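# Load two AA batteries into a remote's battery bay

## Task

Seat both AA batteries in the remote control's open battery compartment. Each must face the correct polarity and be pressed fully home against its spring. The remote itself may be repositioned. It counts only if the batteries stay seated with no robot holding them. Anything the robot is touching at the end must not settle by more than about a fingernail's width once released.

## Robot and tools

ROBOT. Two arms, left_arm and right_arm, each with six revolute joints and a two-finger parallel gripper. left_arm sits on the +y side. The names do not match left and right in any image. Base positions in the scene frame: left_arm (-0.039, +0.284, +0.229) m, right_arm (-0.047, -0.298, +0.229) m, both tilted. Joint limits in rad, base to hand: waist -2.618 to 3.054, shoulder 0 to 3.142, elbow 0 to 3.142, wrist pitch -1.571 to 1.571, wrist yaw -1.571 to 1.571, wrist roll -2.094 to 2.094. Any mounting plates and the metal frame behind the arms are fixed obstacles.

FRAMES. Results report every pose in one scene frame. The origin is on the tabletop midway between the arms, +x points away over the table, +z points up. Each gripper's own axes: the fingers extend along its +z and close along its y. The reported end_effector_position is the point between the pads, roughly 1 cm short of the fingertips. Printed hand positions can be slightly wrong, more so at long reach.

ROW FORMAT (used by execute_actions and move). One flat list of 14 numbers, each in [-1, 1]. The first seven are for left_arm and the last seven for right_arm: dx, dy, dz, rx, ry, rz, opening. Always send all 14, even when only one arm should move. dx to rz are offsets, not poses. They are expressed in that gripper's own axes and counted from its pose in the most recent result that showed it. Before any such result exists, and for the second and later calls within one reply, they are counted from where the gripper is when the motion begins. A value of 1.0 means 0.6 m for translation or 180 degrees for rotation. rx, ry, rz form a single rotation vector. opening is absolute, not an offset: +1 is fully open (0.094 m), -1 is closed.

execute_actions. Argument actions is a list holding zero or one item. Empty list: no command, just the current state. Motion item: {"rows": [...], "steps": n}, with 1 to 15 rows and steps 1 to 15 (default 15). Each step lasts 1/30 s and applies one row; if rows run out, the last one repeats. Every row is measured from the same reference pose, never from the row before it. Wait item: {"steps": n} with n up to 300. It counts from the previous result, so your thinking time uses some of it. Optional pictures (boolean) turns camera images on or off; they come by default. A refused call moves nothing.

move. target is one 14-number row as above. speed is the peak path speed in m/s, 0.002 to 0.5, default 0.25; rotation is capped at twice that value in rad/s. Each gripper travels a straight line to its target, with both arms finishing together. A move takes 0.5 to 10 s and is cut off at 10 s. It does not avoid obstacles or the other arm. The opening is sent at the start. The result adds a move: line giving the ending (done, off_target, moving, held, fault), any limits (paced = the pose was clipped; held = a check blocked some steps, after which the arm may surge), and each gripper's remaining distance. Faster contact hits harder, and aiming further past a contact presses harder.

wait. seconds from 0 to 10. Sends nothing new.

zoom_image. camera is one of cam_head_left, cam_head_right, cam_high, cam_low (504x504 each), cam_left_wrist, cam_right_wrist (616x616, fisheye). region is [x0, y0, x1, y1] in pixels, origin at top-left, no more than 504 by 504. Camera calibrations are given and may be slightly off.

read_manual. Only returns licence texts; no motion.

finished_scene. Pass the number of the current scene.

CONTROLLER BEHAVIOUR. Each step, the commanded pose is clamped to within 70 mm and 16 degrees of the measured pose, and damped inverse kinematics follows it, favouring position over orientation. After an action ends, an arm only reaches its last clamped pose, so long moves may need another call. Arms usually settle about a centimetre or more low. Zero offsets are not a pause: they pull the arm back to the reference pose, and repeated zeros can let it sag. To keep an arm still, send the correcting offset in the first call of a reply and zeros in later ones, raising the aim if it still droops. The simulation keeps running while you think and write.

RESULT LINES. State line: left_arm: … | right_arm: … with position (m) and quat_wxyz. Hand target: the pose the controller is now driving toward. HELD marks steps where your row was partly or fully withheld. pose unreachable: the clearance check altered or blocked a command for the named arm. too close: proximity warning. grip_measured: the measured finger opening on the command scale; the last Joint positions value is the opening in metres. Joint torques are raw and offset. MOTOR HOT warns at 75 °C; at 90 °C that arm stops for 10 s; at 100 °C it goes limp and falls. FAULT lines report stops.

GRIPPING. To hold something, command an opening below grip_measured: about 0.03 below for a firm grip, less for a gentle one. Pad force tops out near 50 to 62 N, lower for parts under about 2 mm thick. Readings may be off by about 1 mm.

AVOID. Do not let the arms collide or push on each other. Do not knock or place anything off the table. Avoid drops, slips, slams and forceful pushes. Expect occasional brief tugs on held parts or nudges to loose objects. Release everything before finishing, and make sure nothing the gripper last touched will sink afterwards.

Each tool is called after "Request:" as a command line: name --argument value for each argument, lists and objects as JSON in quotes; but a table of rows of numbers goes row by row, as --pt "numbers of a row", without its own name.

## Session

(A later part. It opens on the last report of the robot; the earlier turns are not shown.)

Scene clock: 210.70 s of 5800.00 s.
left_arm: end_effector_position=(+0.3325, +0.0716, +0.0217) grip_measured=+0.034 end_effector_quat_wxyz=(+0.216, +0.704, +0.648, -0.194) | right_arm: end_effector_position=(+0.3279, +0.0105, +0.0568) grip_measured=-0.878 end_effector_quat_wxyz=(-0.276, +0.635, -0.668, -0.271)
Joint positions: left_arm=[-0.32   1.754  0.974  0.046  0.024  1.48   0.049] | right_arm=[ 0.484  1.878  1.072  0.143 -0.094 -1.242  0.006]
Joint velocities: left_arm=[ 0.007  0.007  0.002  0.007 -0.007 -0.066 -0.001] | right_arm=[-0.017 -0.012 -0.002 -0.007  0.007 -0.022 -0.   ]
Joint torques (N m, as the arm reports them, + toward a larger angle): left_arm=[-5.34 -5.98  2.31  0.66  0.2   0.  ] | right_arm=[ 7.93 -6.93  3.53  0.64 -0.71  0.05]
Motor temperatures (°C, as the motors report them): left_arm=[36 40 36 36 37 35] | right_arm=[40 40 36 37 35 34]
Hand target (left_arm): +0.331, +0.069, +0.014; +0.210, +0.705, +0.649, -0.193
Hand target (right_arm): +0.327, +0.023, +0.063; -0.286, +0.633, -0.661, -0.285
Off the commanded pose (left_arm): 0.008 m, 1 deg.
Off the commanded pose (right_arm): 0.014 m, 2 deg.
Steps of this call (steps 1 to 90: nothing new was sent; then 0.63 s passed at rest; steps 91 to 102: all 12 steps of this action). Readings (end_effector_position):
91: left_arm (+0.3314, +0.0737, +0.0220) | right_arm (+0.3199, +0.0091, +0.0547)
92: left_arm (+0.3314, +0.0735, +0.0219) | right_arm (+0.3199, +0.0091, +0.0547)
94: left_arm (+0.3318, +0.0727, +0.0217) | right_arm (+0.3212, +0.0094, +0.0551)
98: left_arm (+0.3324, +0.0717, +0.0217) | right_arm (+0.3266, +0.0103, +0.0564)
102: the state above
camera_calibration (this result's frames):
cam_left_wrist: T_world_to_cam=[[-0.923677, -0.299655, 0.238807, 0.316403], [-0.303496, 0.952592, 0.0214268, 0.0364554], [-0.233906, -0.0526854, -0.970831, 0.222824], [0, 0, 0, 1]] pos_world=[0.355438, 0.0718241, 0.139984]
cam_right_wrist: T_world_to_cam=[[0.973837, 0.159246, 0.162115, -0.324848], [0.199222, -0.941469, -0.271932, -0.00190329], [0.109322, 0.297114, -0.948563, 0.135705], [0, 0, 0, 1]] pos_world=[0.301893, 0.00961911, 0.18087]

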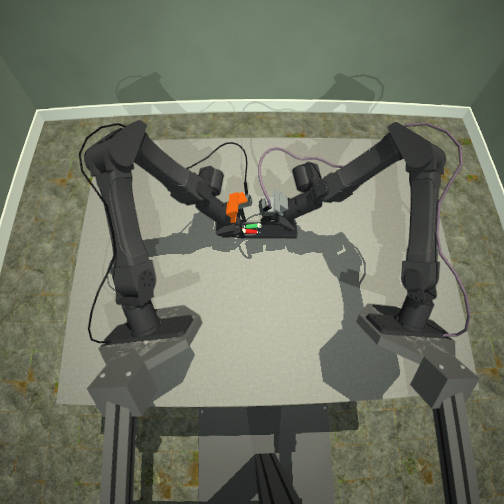

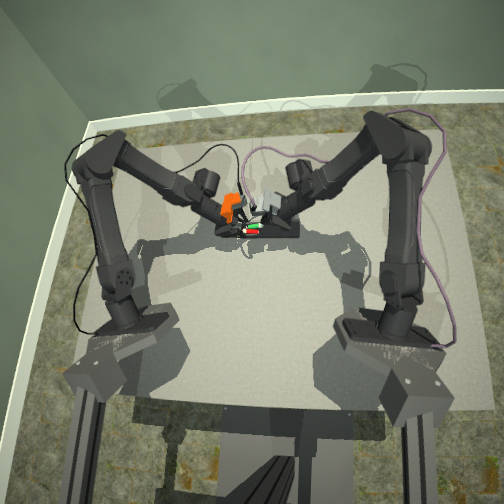

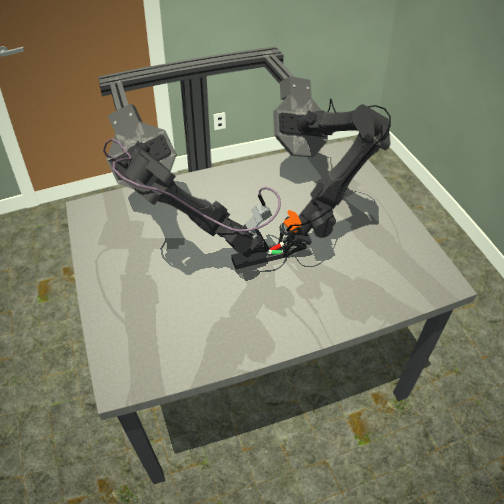

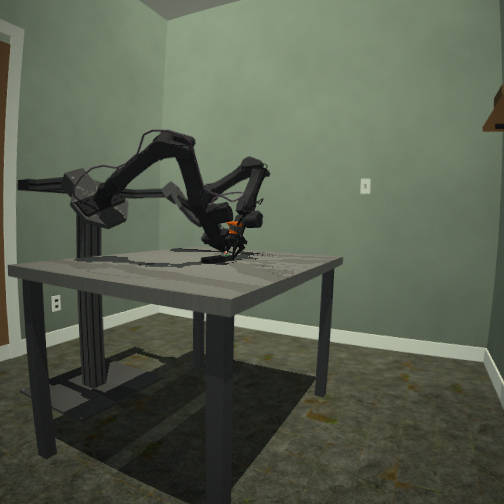

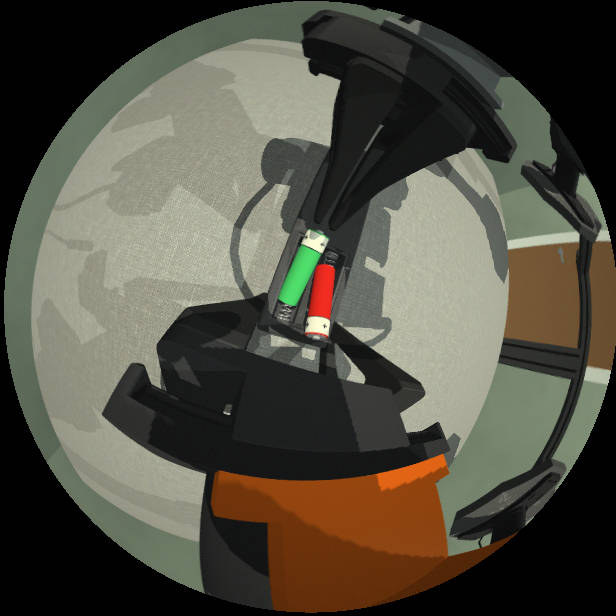

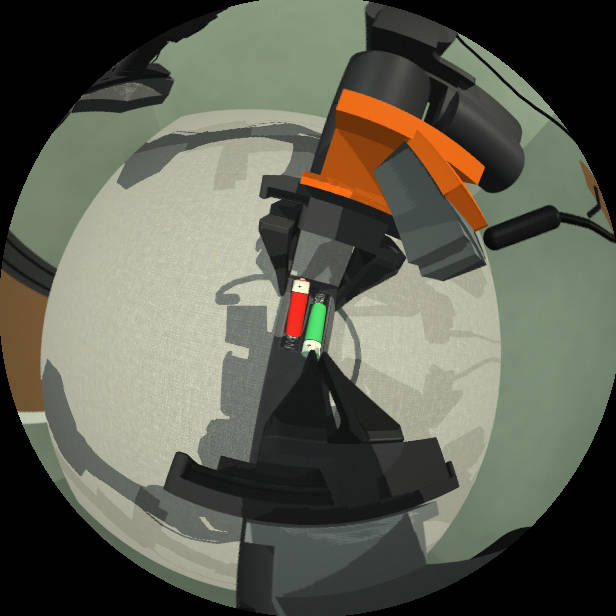

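Request:
execute_actions --actions '[{"rows":[[0,0,0.012,0,0,0,-0.02,-0.019,0.002,0.008,-0.002,-0.008,0,-0.88],[0,0,0.012,0,0,0,-0.02,-0.016,0.002,0.008,-0.002,-0.005,0,-0.88],[0,0,0.012,0,0,0,-0.02,-0.014,0.002,0.008,-0.002,-0.002,0,-0.88],[0,0,0.012,0,0,0,-0.02,-0.012,0.002,0.009,-0.002,0,0,-0.88],[0,0,0.012,0,0,0,-0.02,-0.01,0.002,0.01,-0.002,0.002,0,-0.88],[0,0,0.012,0,0,0,-0.02,-0.01,0.002,0.011,-0.002,0.002,0,-0.88],[0,0,0.012,0,0,0,-0.02,-0.01,0.002,0.012,-0.002,0.002,0,-0.88]],"steps":15}]'

Request:
zoom_image --camera "cam_right_wrist" --region '[250,260,380,390]'

Scene clock: 214.60 s of 5800.00 s.
left_arm: end_effector_position=(+0.3329, +0.0712, +0.0218) grip_measured=+0.034 end_effector_quat_wxyz=(+0.217, +0.704, +0.648, -0.194) | right_arm: end_effector_position=(+0.3264, +0.0098, +0.0504) grip_measured=-0.878 end_effector_quat_wxyz=(-0.268, +0.638, -0.672, -0.264)
Joint positions: left_arm=[-0.32   1.754  0.974  0.048  0.026  1.48   0.049] | right_arm=[ 0.484  1.893  1.078  0.143 -0.072 -1.242  0.006]
Joint velocities: left_arm=[-0.017 -0.012 -0.037 -0.007 -0.037  0.066 -0.   ] | right_arm=[-0.012  0.012 -0.012  0.051 -0.051  0.022  0.   ]
Joint torques (N m, as the arm reports them, + toward a larger angle): left_arm=[-5.34 -6.29  2.09  0.67  0.24  0.01] | right_arm=[ 8.17 -7.41  3.68  0.52 -0.47  0.1 ]
Motor temperatures (°C, as the motors report them): left_arm=[36 40 36 36 37 35] | right_arm=[40 40 36 37 35 34]
Hand target (left_arm): +0.332, +0.068, +0.016; +0.216, +0.704, +0.648, -0.194
Hand target (right_arm): +0.327, +0.020, +0.056; -0.272, +0.637, -0.669, -0.271
Off the commanded pose (left_arm): 0.007 m, 0 deg.
Off the commanded pose (right_arm): 0.012 m, 1 deg.
Steps of this call (steps 1 to 90: nothing new was sent; then 0.40 s passed at rest; steps 91 to 105: all 15 steps of this action). Readings (end_effector_position):
91: left_arm (+0.3326, +0.0714, +0.0217) | right_arm (+0.3279, +0.0105, +0.0568)
92: left_arm (+0.3328, +0.0712, +0.0218) | right_arm (+0.3280, +0.0104, +0.0567)
94: left_arm (+0.3329, +0.0712, +0.0218) | right_arm (+0.3282, +0.0099, +0.0562)
98: left_arm (+0.3329, +0.0712, +0.0218) | right_arm (+0.3278, +0.0099, +0.0529)
105: the state above
camera_calibration (this result's frames):
cam_left_wrist: T_world_to_cam=[[-0.92375, -0.299999, 0.238089, 0.316691], [-0.30433, 0.952372, 0.0192622, 0.0372325], [-0.232528, -0.054664, -0.971052, 0.222684], [0, 0, 0, 1]] pos_world=[0.355655, 0.0717207, 0.14012]
cam_right_wrist: T_world_to_cam=[[0.974126, 0.163571, 0.155956, -0.322021], [0.199138, -0.947533, -0.250049, -0.00496928], [0.106873, 0.274636, -0.95559, 0.131441], [0, 0, 0, 1]] pos_world=[0.300631, 0.0118664, 0.174582]

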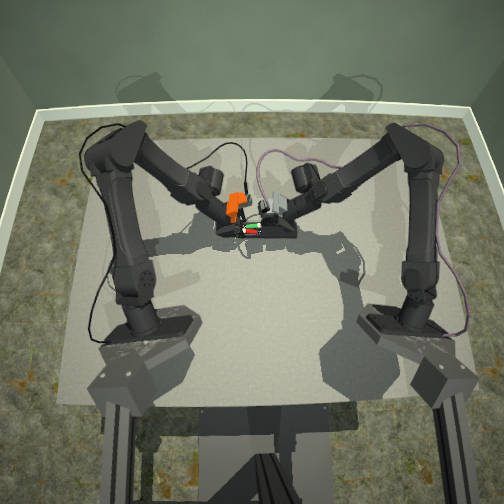

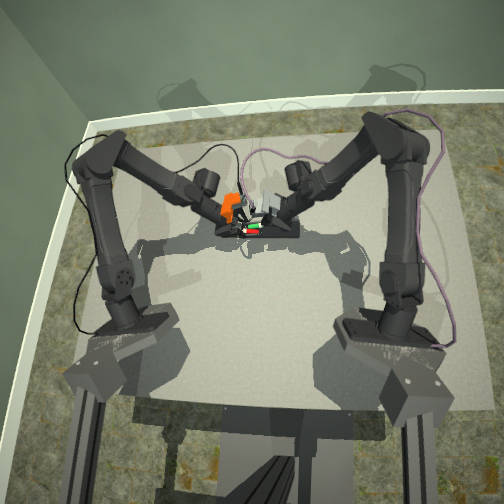

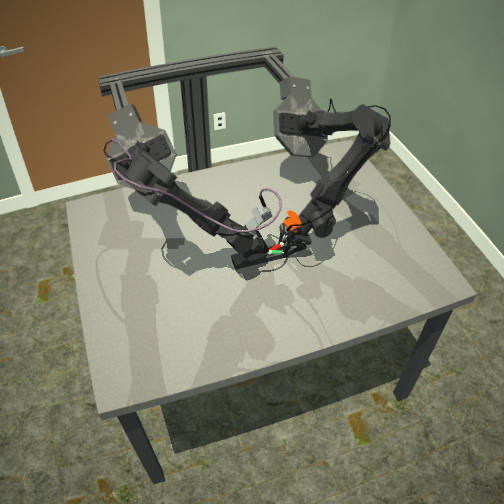

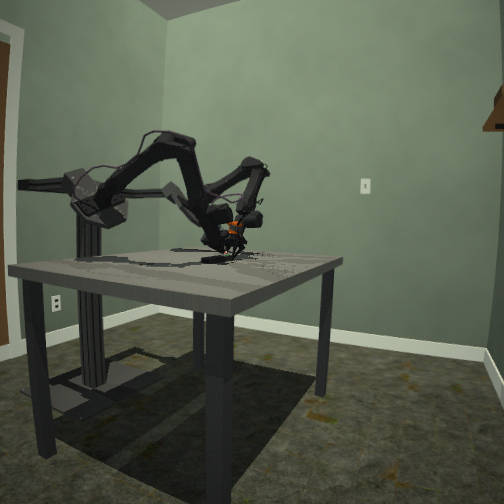

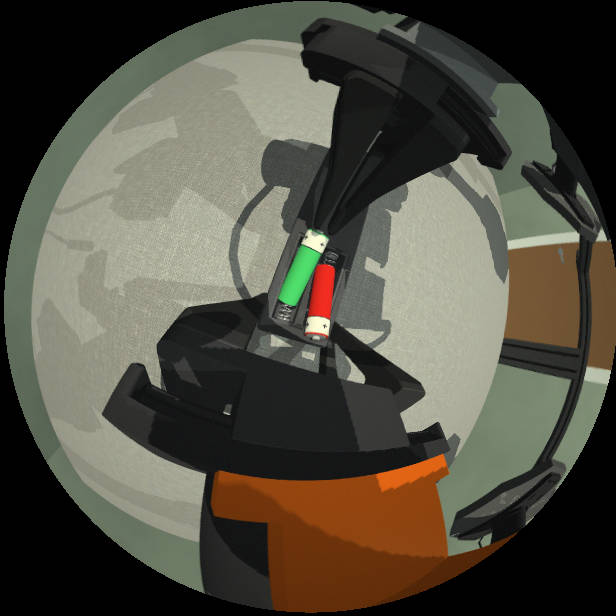

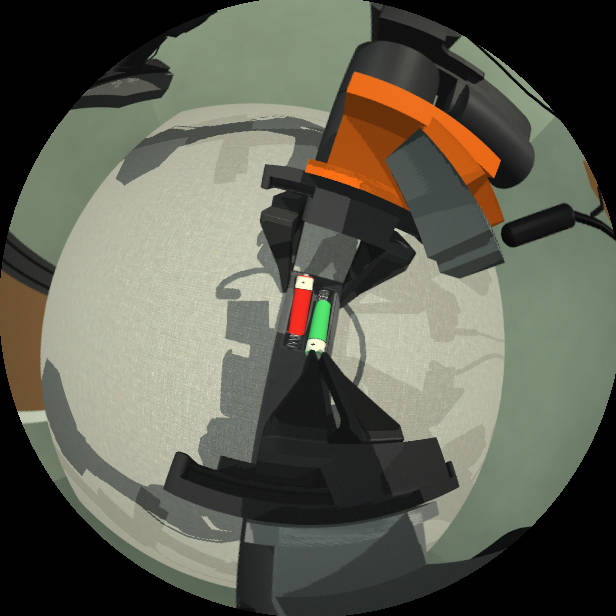

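Region (250, 260, 380, 390) of cam_right_wrist's 616x616 image, scaled by 3.877, with more detail than that image has.

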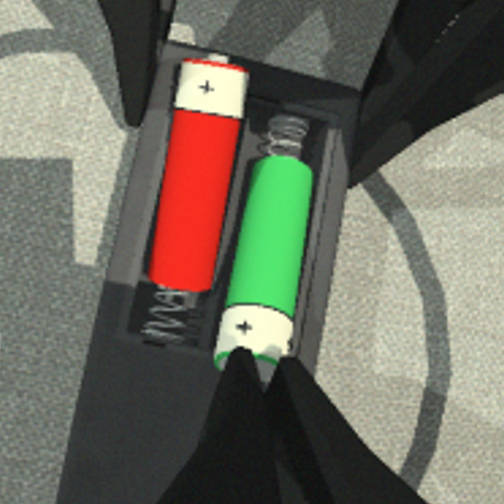

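Request:
execute_actions --actions '[{"rows":[[0,0,0.012,0,0,0,-0.02,-0.019,0.003,0.006,-0.004,-0.005,0,-0.88],[0,0,0.012,0,0,0,-0.02,-0.019,0.004,0.007,-0.005,-0.005,0,-0.88],[0,0,0.012,0,0,0,-0.02,-0.019,0.004,0.009,-0.005,-0.005,0,-0.88],[0,0,0.012,0,0,0,-0.02,-0.02,0.004,0.011,-0.005,-0.006,0,-0.88],[0,0,0.013,0,0,0,-0.02,-0.02,0.004,0.013,-0.005,-0.006,0,-0.88],[0,0,0.014,0,0,0,-0.02,-0.021,0.004,0.015,-0.005,-0.007,0,-0.88],[0,0,0.015,0,0,0,-0.02,-0.021,0.004,0.017,-0.005,-0.007,0,-0.88],[0,0,0.016,0,0,0,-0.02,-0.022,0.004,0.019,-0.005,-0.008,0,-0.88],[0,0,0.017,0,0,0,-0.02,-0.022,0.004,0.021,-0.005,-0.008,0,-0.88],[0,0,0.018,0,0,0,-0.02,-0.023,0.004,0.023,-0.005,-0.009,0,-0.88],[0,0,0.019,0,0,0,-0.02,-0.023,0.004,0.025,-0.005,-0.009,0,-0.88],[0,0,0.02,0,0,0,-0.02,-0.024,0.004,0.027,-0.005,-0.01,0,-0.88],[0,0,0.02,0,0,0,-0.02,-0.024,0.004,0.029,-0.005,-0.01,0,-0.88],[0,0,0.02,0,0,0,-0.02,-0.025,0.004,0.031,-0.005,-0.011,0,-0.88],[0,0,0.02,0,0,0,-0.02,-0.025,0.004,0.033,-0.005,-0.011,0,-0.88]],"steps":15}]' --pictures false

Request:
wait --seconds 0.3

Request:
zoom_image --camera "cam_right_wrist" --region '[250,260,380,390]'

Scene clock: 221.03 s of 5800.00 s.
left_arm: end_effector_position=(+0.3332, +0.0705, +0.0215) grip_measured=+0.033 end_effector_quat_wxyz=(+0.219, +0.704, +0.648, -0.194) | right_arm: end_effector_position=(+0.3279, +0.0175, +0.0447) grip_measured=-0.878 end_effector_quat_wxyz=(-0.266, +0.639, -0.671, -0.265)
Joint positions: left_arm=[-0.32   1.757  0.974  0.053  0.028  1.482  0.049] | right_arm=[ 0.489  1.931  1.114  0.141 -0.07  -1.239  0.006]
Joint velocities: left_arm=[ 0.002 -0.017 -0.002  0.051 -0.007  0.007 -0.   ] | right_arm=[ 0.002  0.134  0.11   0.051 -0.022 -0.037 -0.   ]
Joint torques (N m, as the arm reports them, + toward a larger angle): left_arm=[-5.31 -5.08  2.62  0.73  0.24 -0.01] | right_arm=[ 8.45 -6.18  3.52  0.72 -0.68  0.1 ]
Motor temperatures (°C, as the motors report them): left_arm=[36 40 36 36 37 35] | right_arm=[40 40 36 37 35 34]
Hand target (left_arm): +0.332, +0.065, +0.012; +0.217, +0.704, +0.648, -0.194
Hand target (right_arm): +0.324, +0.034, +0.047; -0.273, +0.636, -0.665, -0.280
Off the commanded pose (left_arm): 0.011 m, 0 deg.
Off the commanded pose (right_arm): 0.017 m, 2 deg.
Steps of this call (steps 1 to 90: nothing new was sent; then 2.93 s passed at rest; steps 91 to 105: all 15 steps of this action). Readings (end_effector_position):
91: left_arm (+0.3329, +0.0712, +0.0218) | right_arm (+0.3264, +0.0096, +0.0502)
92: left_arm (+0.3329, +0.0712, +0.0218) | right_arm (+0.3262, +0.0095, +0.0502)
94: left_arm (+0.3329, +0.0712, +0.0218) | right_arm (+0.3258, +0.0099, +0.0499)
98: left_arm (+0.3331, +0.0707, +0.0215) | right_arm (+0.3259, +0.0139, +0.0476)
105: the state above

Scene clock: 221.33 s of 5800.00 s.
left_arm: end_effector_position=(+0.3333, +0.0705, +0.0215) grip_measured=+0.033 end_effector_quat_wxyz=(+0.219, +0.704, +0.647, -0.194) | right_arm: end_effector_position=(+0.3272, +0.0191, +0.0418) grip_measured=-0.878 end_effector_quat_wxyz=(-0.265, +0.639, -0.672, -0.265)
Joint positions: left_arm=[-0.32   1.757  0.974  0.053  0.028  1.483  0.049] | right_arm=[ 0.489  1.943  1.12   0.146 -0.067 -1.238  0.006]
Joint velocities: left_arm=[ 0.002 -0.017 -0.007 -0.022 -0.037 -0.037  0.   ] | right_arm=[-0.012  0.007 -0.012  0.007 -0.051 -0.051  0.   ]
Joint torques (N m, as the arm reports them, + toward a larger angle): left_arm=[-5.39 -5.07  2.56  0.75  0.23 -0.02] | right_arm=[ 8.59 -6.66  3.52  0.65 -0.7   0.11]
Motor temperatures (°C, as the motors report them): left_arm=[36 40 36 36 37 35] | right_arm=[40 40 36 37 35 34]
Hand target (left_arm): +0.332, +0.065, +0.012; +0.217, +0.704, +0.648, -0.194
Hand target (right_arm): +0.325, +0.034, +0.047; -0.274, +0.636, -0.665, -0.280
Off the commanded pose (left_arm): 0.011 m, 0 deg.
Off the commanded pose (right_arm): 0.016 m, 2 deg.
Steps of this call (steps 1 to 9: nothing new was sent). Readings (end_effector_position):
1: left_arm (+0.3332, +0.0705, +0.0215) | right_arm (+0.3278, +0.0181, +0.0436)
2: left_arm (+0.3332, +0.0705, +0.0215) | right_arm (+0.3274, +0.0185, +0.0427)
4: left_arm (+0.3333, +0.0705, +0.0215) | right_arm (+0.3270, +0.0190, +0.0418)
8: left_arm (+0.3333, +0.0705, +0.0215) | right_arm (+0.3272, +0.0191, +0.0418)
9: the state above
camera_calibration (this result's frames):
cam_left_wrist: T_world_to_cam=[[-0.925029, -0.298393, 0.235124, 0.317344], [-0.303325, 0.952756, 0.0157851, 0.0377383], [-0.228726, -0.0567175, -0.971837, 0.221364], [0, 0, 0, 1]] pos_world=[0.355631, 0.0712931, 0.139919]
cam_right_wrist: T_world_to_cam=[[0.97439, 0.166699, 0.150919, -0.322932], [0.200582, -0.947704, -0.248241, 0.000947091], [0.101645, 0.272155, -0.95687, 0.122368], [0, 0, 0, 1]] pos_world=[0.302033, 0.0214268, 0.166062]

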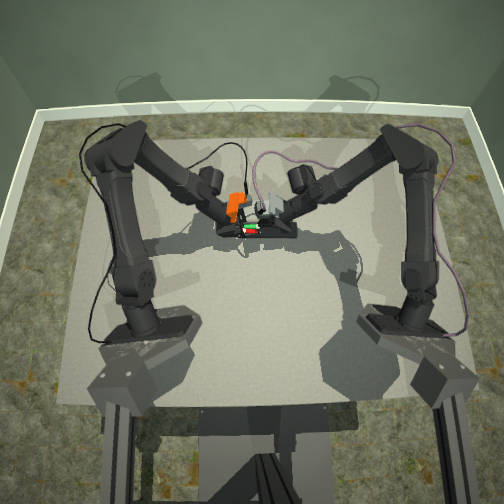

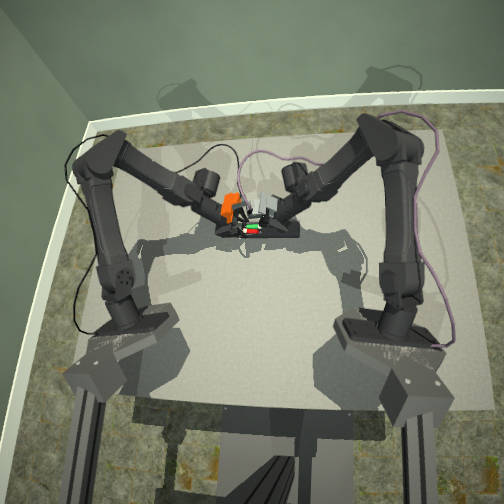

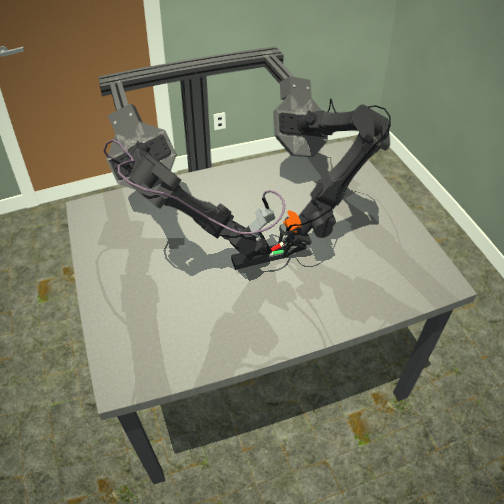

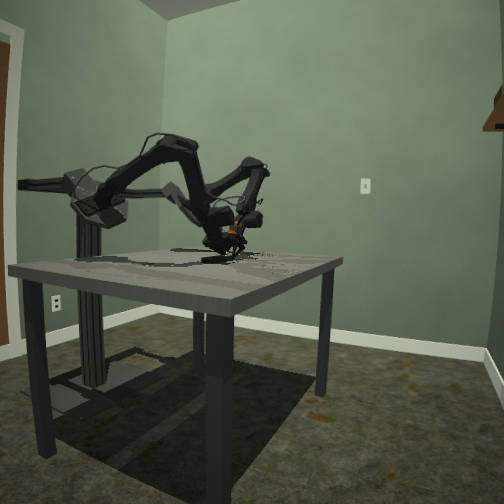

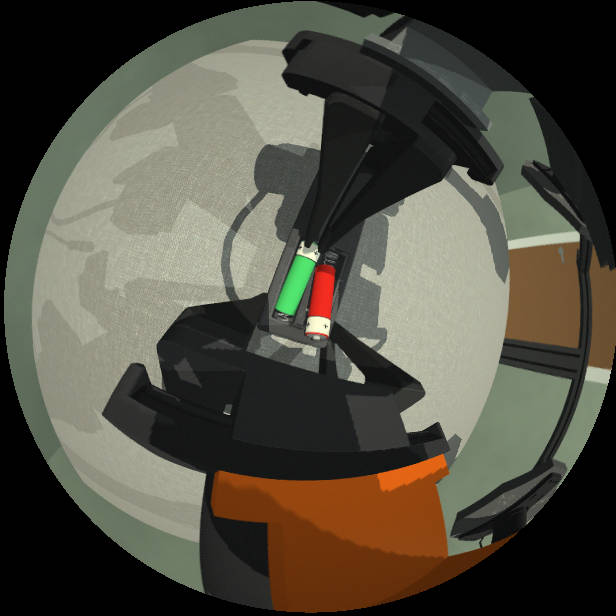

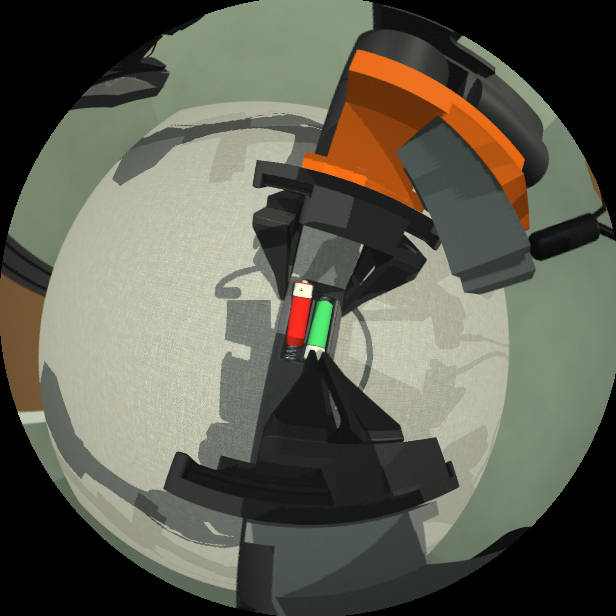

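Region (250, 260, 380, 390) of cam_right_wrist's 616x616 image, scaled by 3.877, with more detail than that image has.

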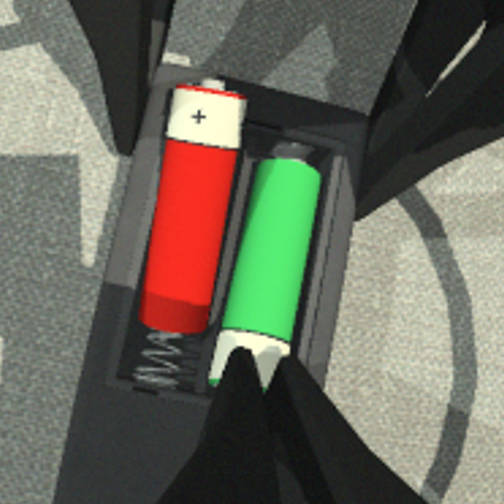

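Request:
execute_actions --actions '[{"rows":[[0,0,0.018,0,0,0,-0.02,-0.024,0.005,0.012,-0.004,-0.011,0,-0.88],[0,0,0.018,0,0,0,-0.02,-0.024,0.006,0.014,-0.005,-0.011,0,-0.88],[0,0,0.018,0,0,0,-0.02,-0.023,0.007,0.016,-0.006,-0.01,0,-0.89],[0,0,0.018,0,0,0,-0.02,-0.023,0.008,0.018,-0.007,-0.01,0,-0.9],[0,0,0.018,0,0,0,-0.02,-0.022,0.008,0.02,-0.007,-0.009,0,-0.9],[0,0,0.018,0,0,0,-0.02,-0.022,0.008,0.022,-0.007,-0.009,0,-0.9],[0,0,0.018,0,0,0,-0.02,-0.021,0.008,0.024,-0.007,-0.008,0,-0.9]],"steps":15}]'

Request:
zoom_image --camera "cam_left_wrist" --region '[240,210,380,350]'

Scene clock: 225.00 s of 5800.00 s.
left_arm: end_effector_position=(+0.3343, +0.0706, +0.0215) grip_measured=+0.033 end_effector_quat_wxyz=(+0.220, +0.705, +0.646, -0.192) | right_arm: end_effector_position=(+0.3292, +0.0222, +0.0378) grip_measured=-0.898 end_effector_quat_wxyz=(-0.262, +0.640, -0.673, -0.264)
Joint positions: left_arm=[-0.32   1.757  0.974  0.057  0.027  1.488  0.049] | right_arm=[ 0.489  1.963  1.145  0.138 -0.062 -1.237  0.005]
Joint velocities: left_arm=[-0.012 -0.002  0.007 -0.022 -0.051 -0.022 -0.   ] | right_arm=[ 0.007  0.002  0.007  0.037 -0.066  0.037 -0.   ]
Joint torques (N m, as the arm reports them, + toward a larger angle): left_arm=[-5.39 -5.25  2.45  0.74  0.25 -0.04] | right_arm=[ 8.8  -5.87  3.65  0.64 -0.62  0.1 ]
Motor temperatures (°C, as the motors report them): left_arm=[36 40 36 36 37 35] | right_arm=[40 40 36 37 35 34]
Hand target (left_arm): +0.333, +0.065, +0.013; +0.219, +0.704, +0.647, -0.194
Hand target (right_arm): +0.323, +0.038, +0.041; -0.266, +0.639, -0.666, -0.280
Off the commanded pose (left_arm): 0.011 m, 0 deg.
Off the commanded pose (right_arm): 0.017 m, 2 deg.
Steps of this call (steps 1 to 90: nothing new was sent; then 0.17 s passed at rest; steps 91 to 105: all 15 steps of this action). Readings (end_effector_position):
91: left_arm (+0.3333, +0.0705, +0.0215) | right_arm (+0.3272, +0.0191, +0.0418)
92: left_arm (+0.3333, +0.0705, +0.0215) | right_arm (+0.3272, +0.0191, +0.0418)
94: left_arm (+0.3334, +0.0705, +0.0215) | right_arm (+0.3276, +0.0196, +0.0414)
98: left_arm (+0.3336, +0.0705, +0.0215) | right_arm (+0.3277, +0.0219, +0.0373)
105: the state above
camera_calibration (this result's frames):
cam_left_wrist: T_world_to_cam=[[-0.926894, -0.29697, 0.229514, 0.318897], [-0.301826, 0.953253, 0.0144973, 0.0374899], [-0.22309, -0.0558358, -0.973197, 0.219661], [0, 0, 0, 1]] pos_world=[0.355903, 0.0712307, 0.140038]
cam_right_wrist: T_world_to_cam=[[0.974648, 0.168228, 0.147512, -0.324788], [0.20064, -0.948922, -0.243498, 0.00237232], [0.0990146, 0.266922, -0.958618, 0.118536], [0, 0, 0, 1]] pos_world=[0.304341, 0.0252495, 0.162119]

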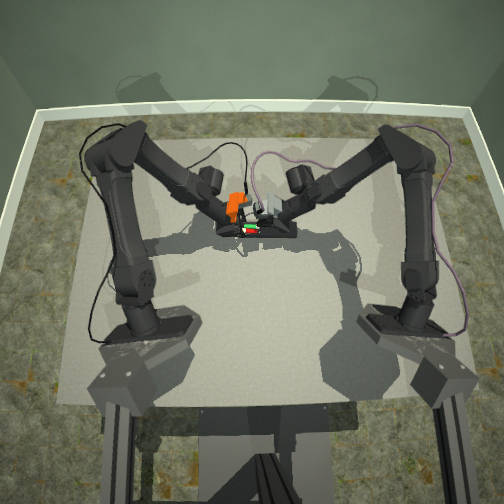

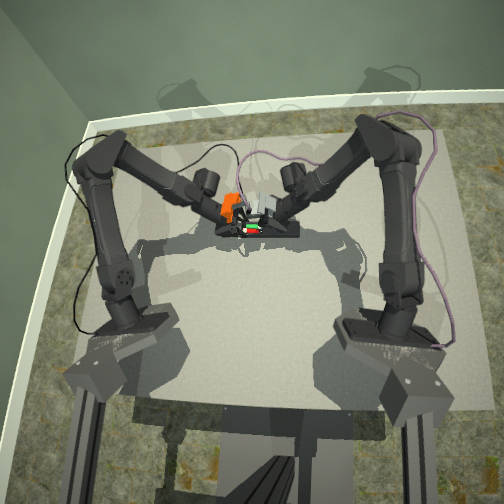

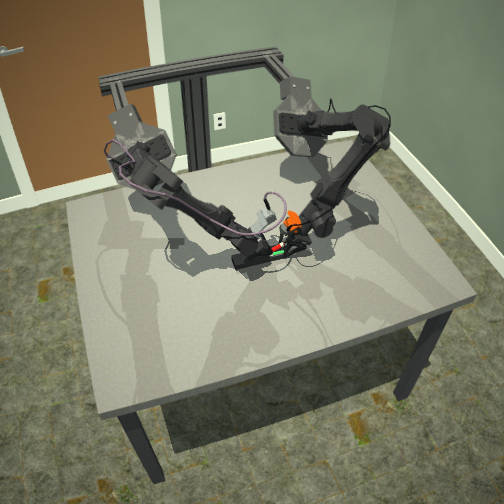

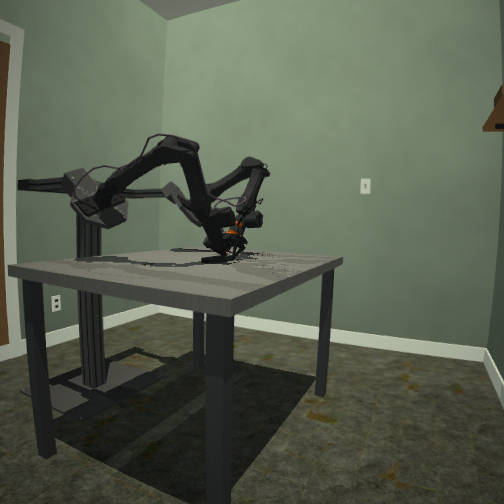

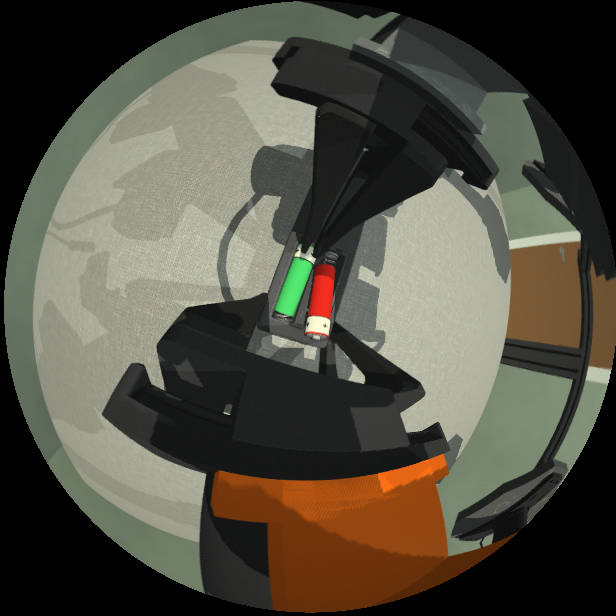

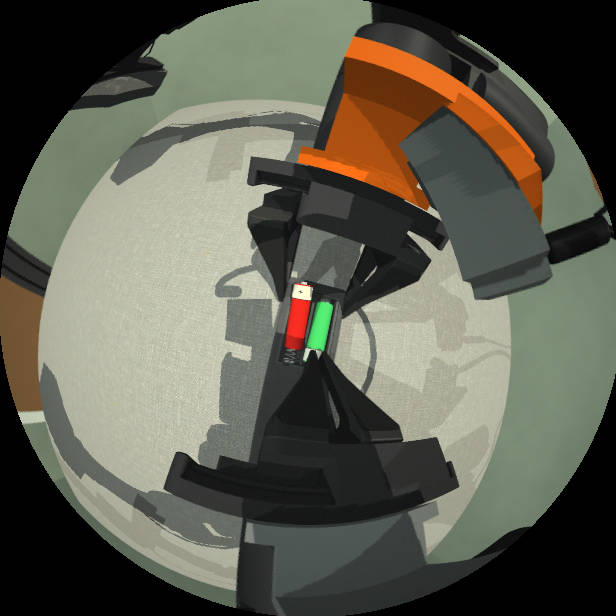

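Region (240, 210, 380, 350) of cam_left_wrist's 616x616 image, scaled by 3.600, with more detail than that image has.

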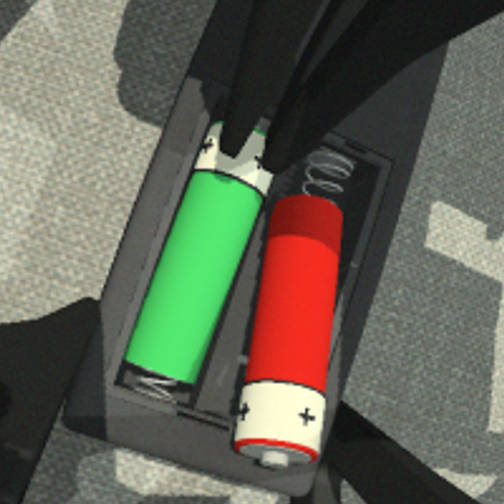

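Request:
move --target '[0,0,0.005,0,0,0,-0.02,0,0.02,-0.11,0,0,0,-0.9]' --speed 0.1

Request:
zoom_image --camera "cam_right_wrist" --region '[240,230,380,370]'

Scene clock: 229.07 s of 5800.00 s.
left_arm: end_effector_position=(+0.3346, +0.0706, +0.0217) grip_measured=+0.033 end_effector_quat_wxyz=(+0.221, +0.705, +0.646, -0.191) | right_arm: end_effector_position=(+0.3227, -0.0215, +0.0818) grip_measured=-0.898 end_effector_quat_wxyz=(-0.266, +0.637, -0.676, -0.257)
Joint positions: left_arm=[-0.32   1.756  0.974  0.058  0.027  1.488  0.049] | right_arm=[ 0.483  1.715  0.963  0.088 -0.058 -1.237  0.005]
Joint velocities: left_arm=[-0.022 -0.007  0.002 -0.007 -0.022 -0.022  0.001] | right_arm=[ 0.002 -0.012 -0.002 -0.037 -0.022  0.007  0.   ]
Joint torques (N m, as the arm reports them, + toward a larger angle): left_arm=[-5.33 -7.49  1.67  0.6   0.25  0.01] | right_arm=[ 5.98 -9.    1.29  0.52 -0.48 -0.01]
Motor temperatures (°C, as the motors report them): left_arm=[36 40 36 36 37 35] | right_arm=[40 40 36 37 35 34]
Hand target (left_arm): +0.334, +0.069, +0.019; +0.220, +0.705, +0.646, -0.192
Hand target (right_arm): +0.315, -0.023, +0.085; -0.262, +0.640, -0.673, -0.264
Off the commanded pose (left_arm): 0.003 m, 0 deg.
Off the commanded pose (right_arm): 0.008 m, 1 deg.
After step 90, 0.07 s passed at rest.
move: done
camera_calibration (this result's frames):
cam_left_wrist: T_world_to_cam=[[-0.926933, -0.297482, 0.22869, 0.319267], [-0.302413, 0.953074, 0.0140195, 0.037757], [-0.222129, -0.0561636, -0.973398, 0.21966], [0, 0, 0, 1]] pos_world=[0.356151, 0.0713281, 0.140274]
cam_right_wrist: T_world_to_cam=[[0.975257, 0.154794, 0.157839, -0.318959], [0.189691, -0.952601, -0.237841, -0.0240849], [0.113541, 0.261897, -0.958394, 0.168226], [0, 0, 0, 1]] pos_world=[0.296535, -0.0176281, 0.205842]

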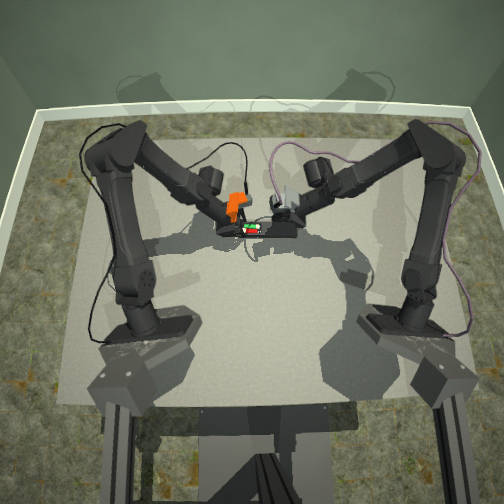

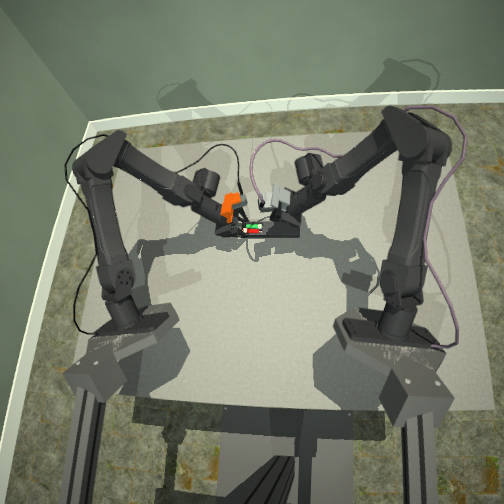

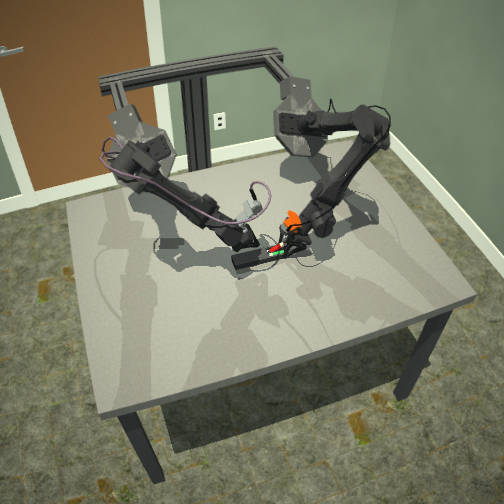

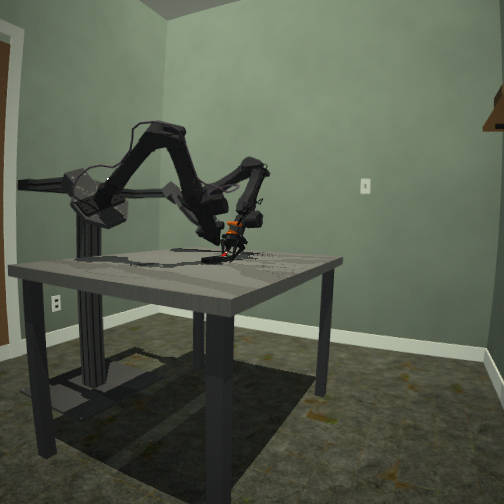

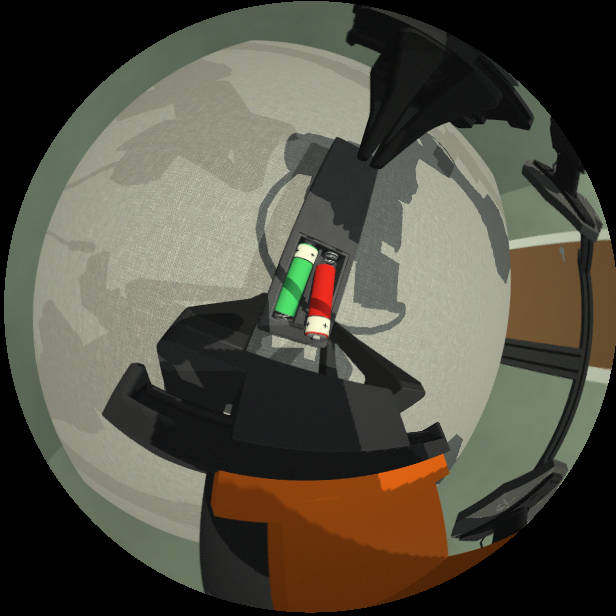

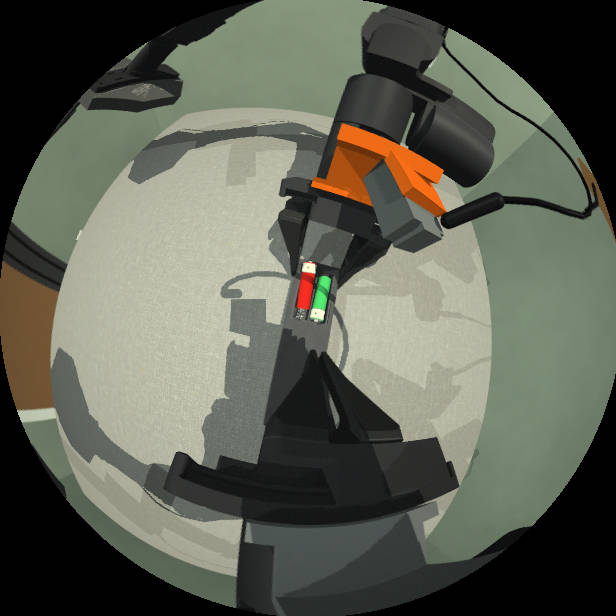

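Region (240, 230, 380, 370) of cam_right_wrist's 616x616 image, scaled by 3.600, with more detail than that image has.

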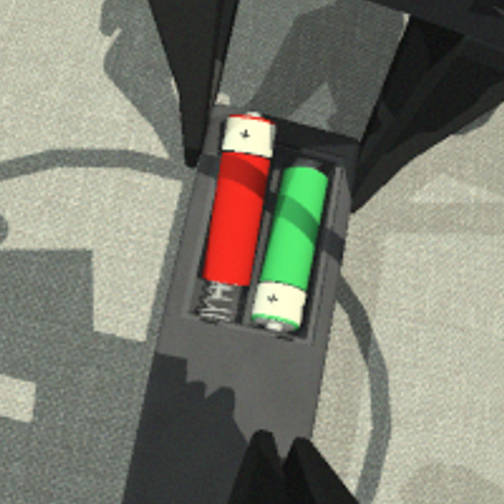

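Request:
move --target '[0.006,-0.012,-0.13,0,-0.045,0,0.5,0.074,0.005,0.058,0,0,0,0.65]' --speed 0.08

Scene clock: 236.80 s of 5800.00 s.
left_arm: end_effector_position=(+0.3432, +0.1191, +0.0831) grip_measured=+0.497 end_effector_quat_wxyz=(+0.271, +0.689, +0.635, -0.221) | right_arm: end_effector_position=(+0.3129, -0.0373, +0.0228) grip_measured=+0.648 end_effector_quat_wxyz=(-0.251, +0.637, -0.685, -0.251)
Joint positions: left_arm=[-0.214  1.46   0.88  -0.112  0.223  1.553  0.07 ] | right_arm=[ 0.369  1.854  0.963  0.203 -0.118 -1.296  0.077]
Joint velocities: left_arm=[-0.017 -0.002  0.002  0.007  0.051 -0.051 -0.001] | right_arm=[ 0.002  0.007 -0.007 -0.037 -0.007  0.007 -0.   ]
Joint torques (N m, as the arm reports them, + toward a larger angle): left_arm=[-3.37 -8.96  0.17  0.34  0.47  0.12] | right_arm=[ 5.94 -7.25  3.18  0.55 -0.68 -0.08]
Motor temperatures (°C, as the motors report them): left_arm=[36 40 36 36 37 35] | right_arm=[40 40 36 37 35 34]
Hand target (left_arm): +0.328, +0.118, +0.084; +0.266, +0.691, +0.629, -0.239
Hand target (right_arm): +0.320, -0.030, +0.027; -0.267, +0.637, -0.676, -0.257
Off the commanded pose (left_arm): 0.017 m, 2 deg.
Off the commanded pose (right_arm): 0.010 m, 2 deg.
After step 90, 3.20 s passed at rest.
move: off_target (left_arm)
camera_calibration (this result's frames):
cam_left_wrist: T_world_to_cam=[[-0.928876, -0.279112, 0.243488, 0.324828], [-0.311717, 0.944144, -0.106882, 0.00753755], [-0.200055, -0.17518, -0.963997, 0.289831], [0, 0, 0, 1]] pos_world=[0.362057, 0.134319, 0.20111]
cam_right_wrist: T_world_to_cam=[[0.978703, 0.154231, 0.135473, -0.298163], [0.180484, -0.96092, -0.209901, -0.0494106], [0.097805, 0.229881, -0.968292, 0.120819], [0, 0, 0, 1]] pos_world=[0.288914, -0.0292674, 0.147009]

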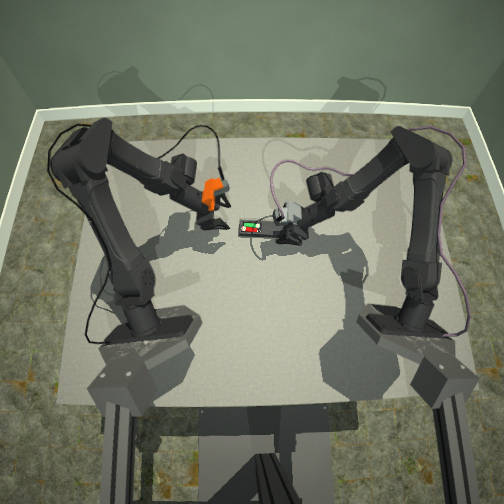

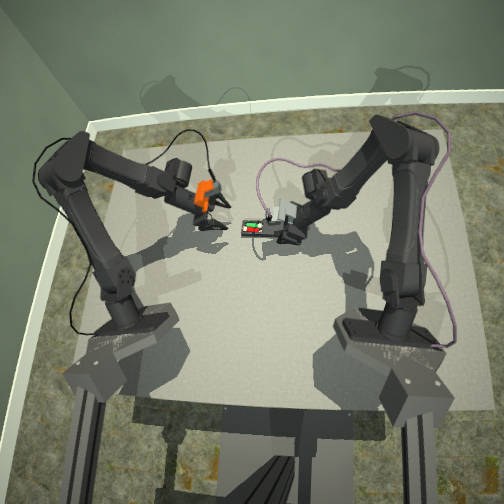

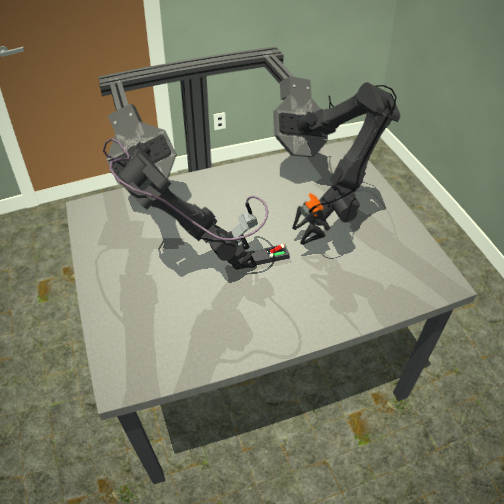

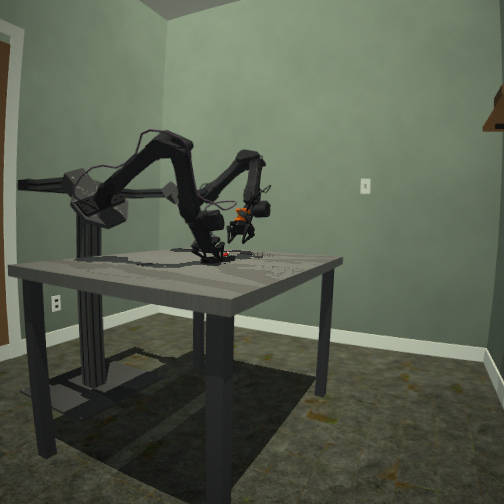

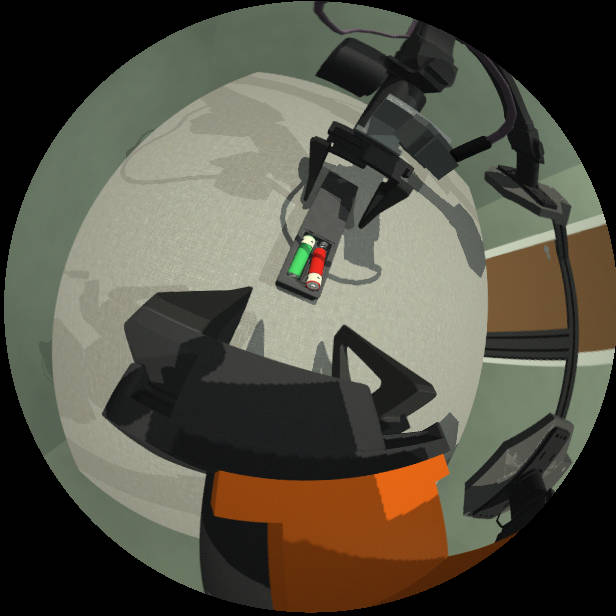

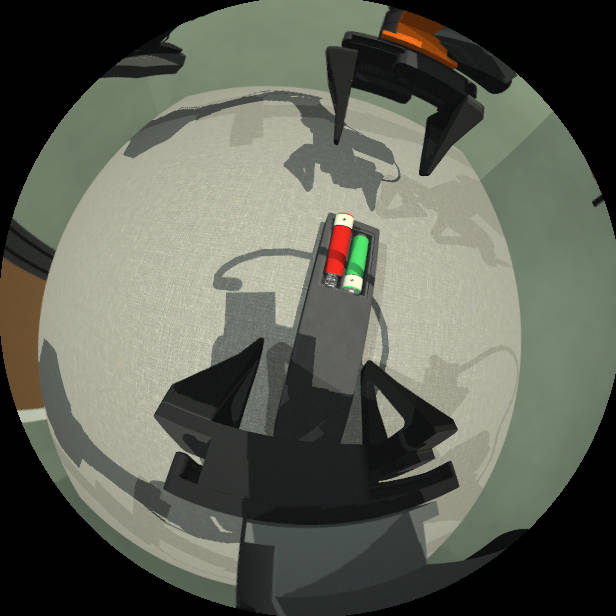

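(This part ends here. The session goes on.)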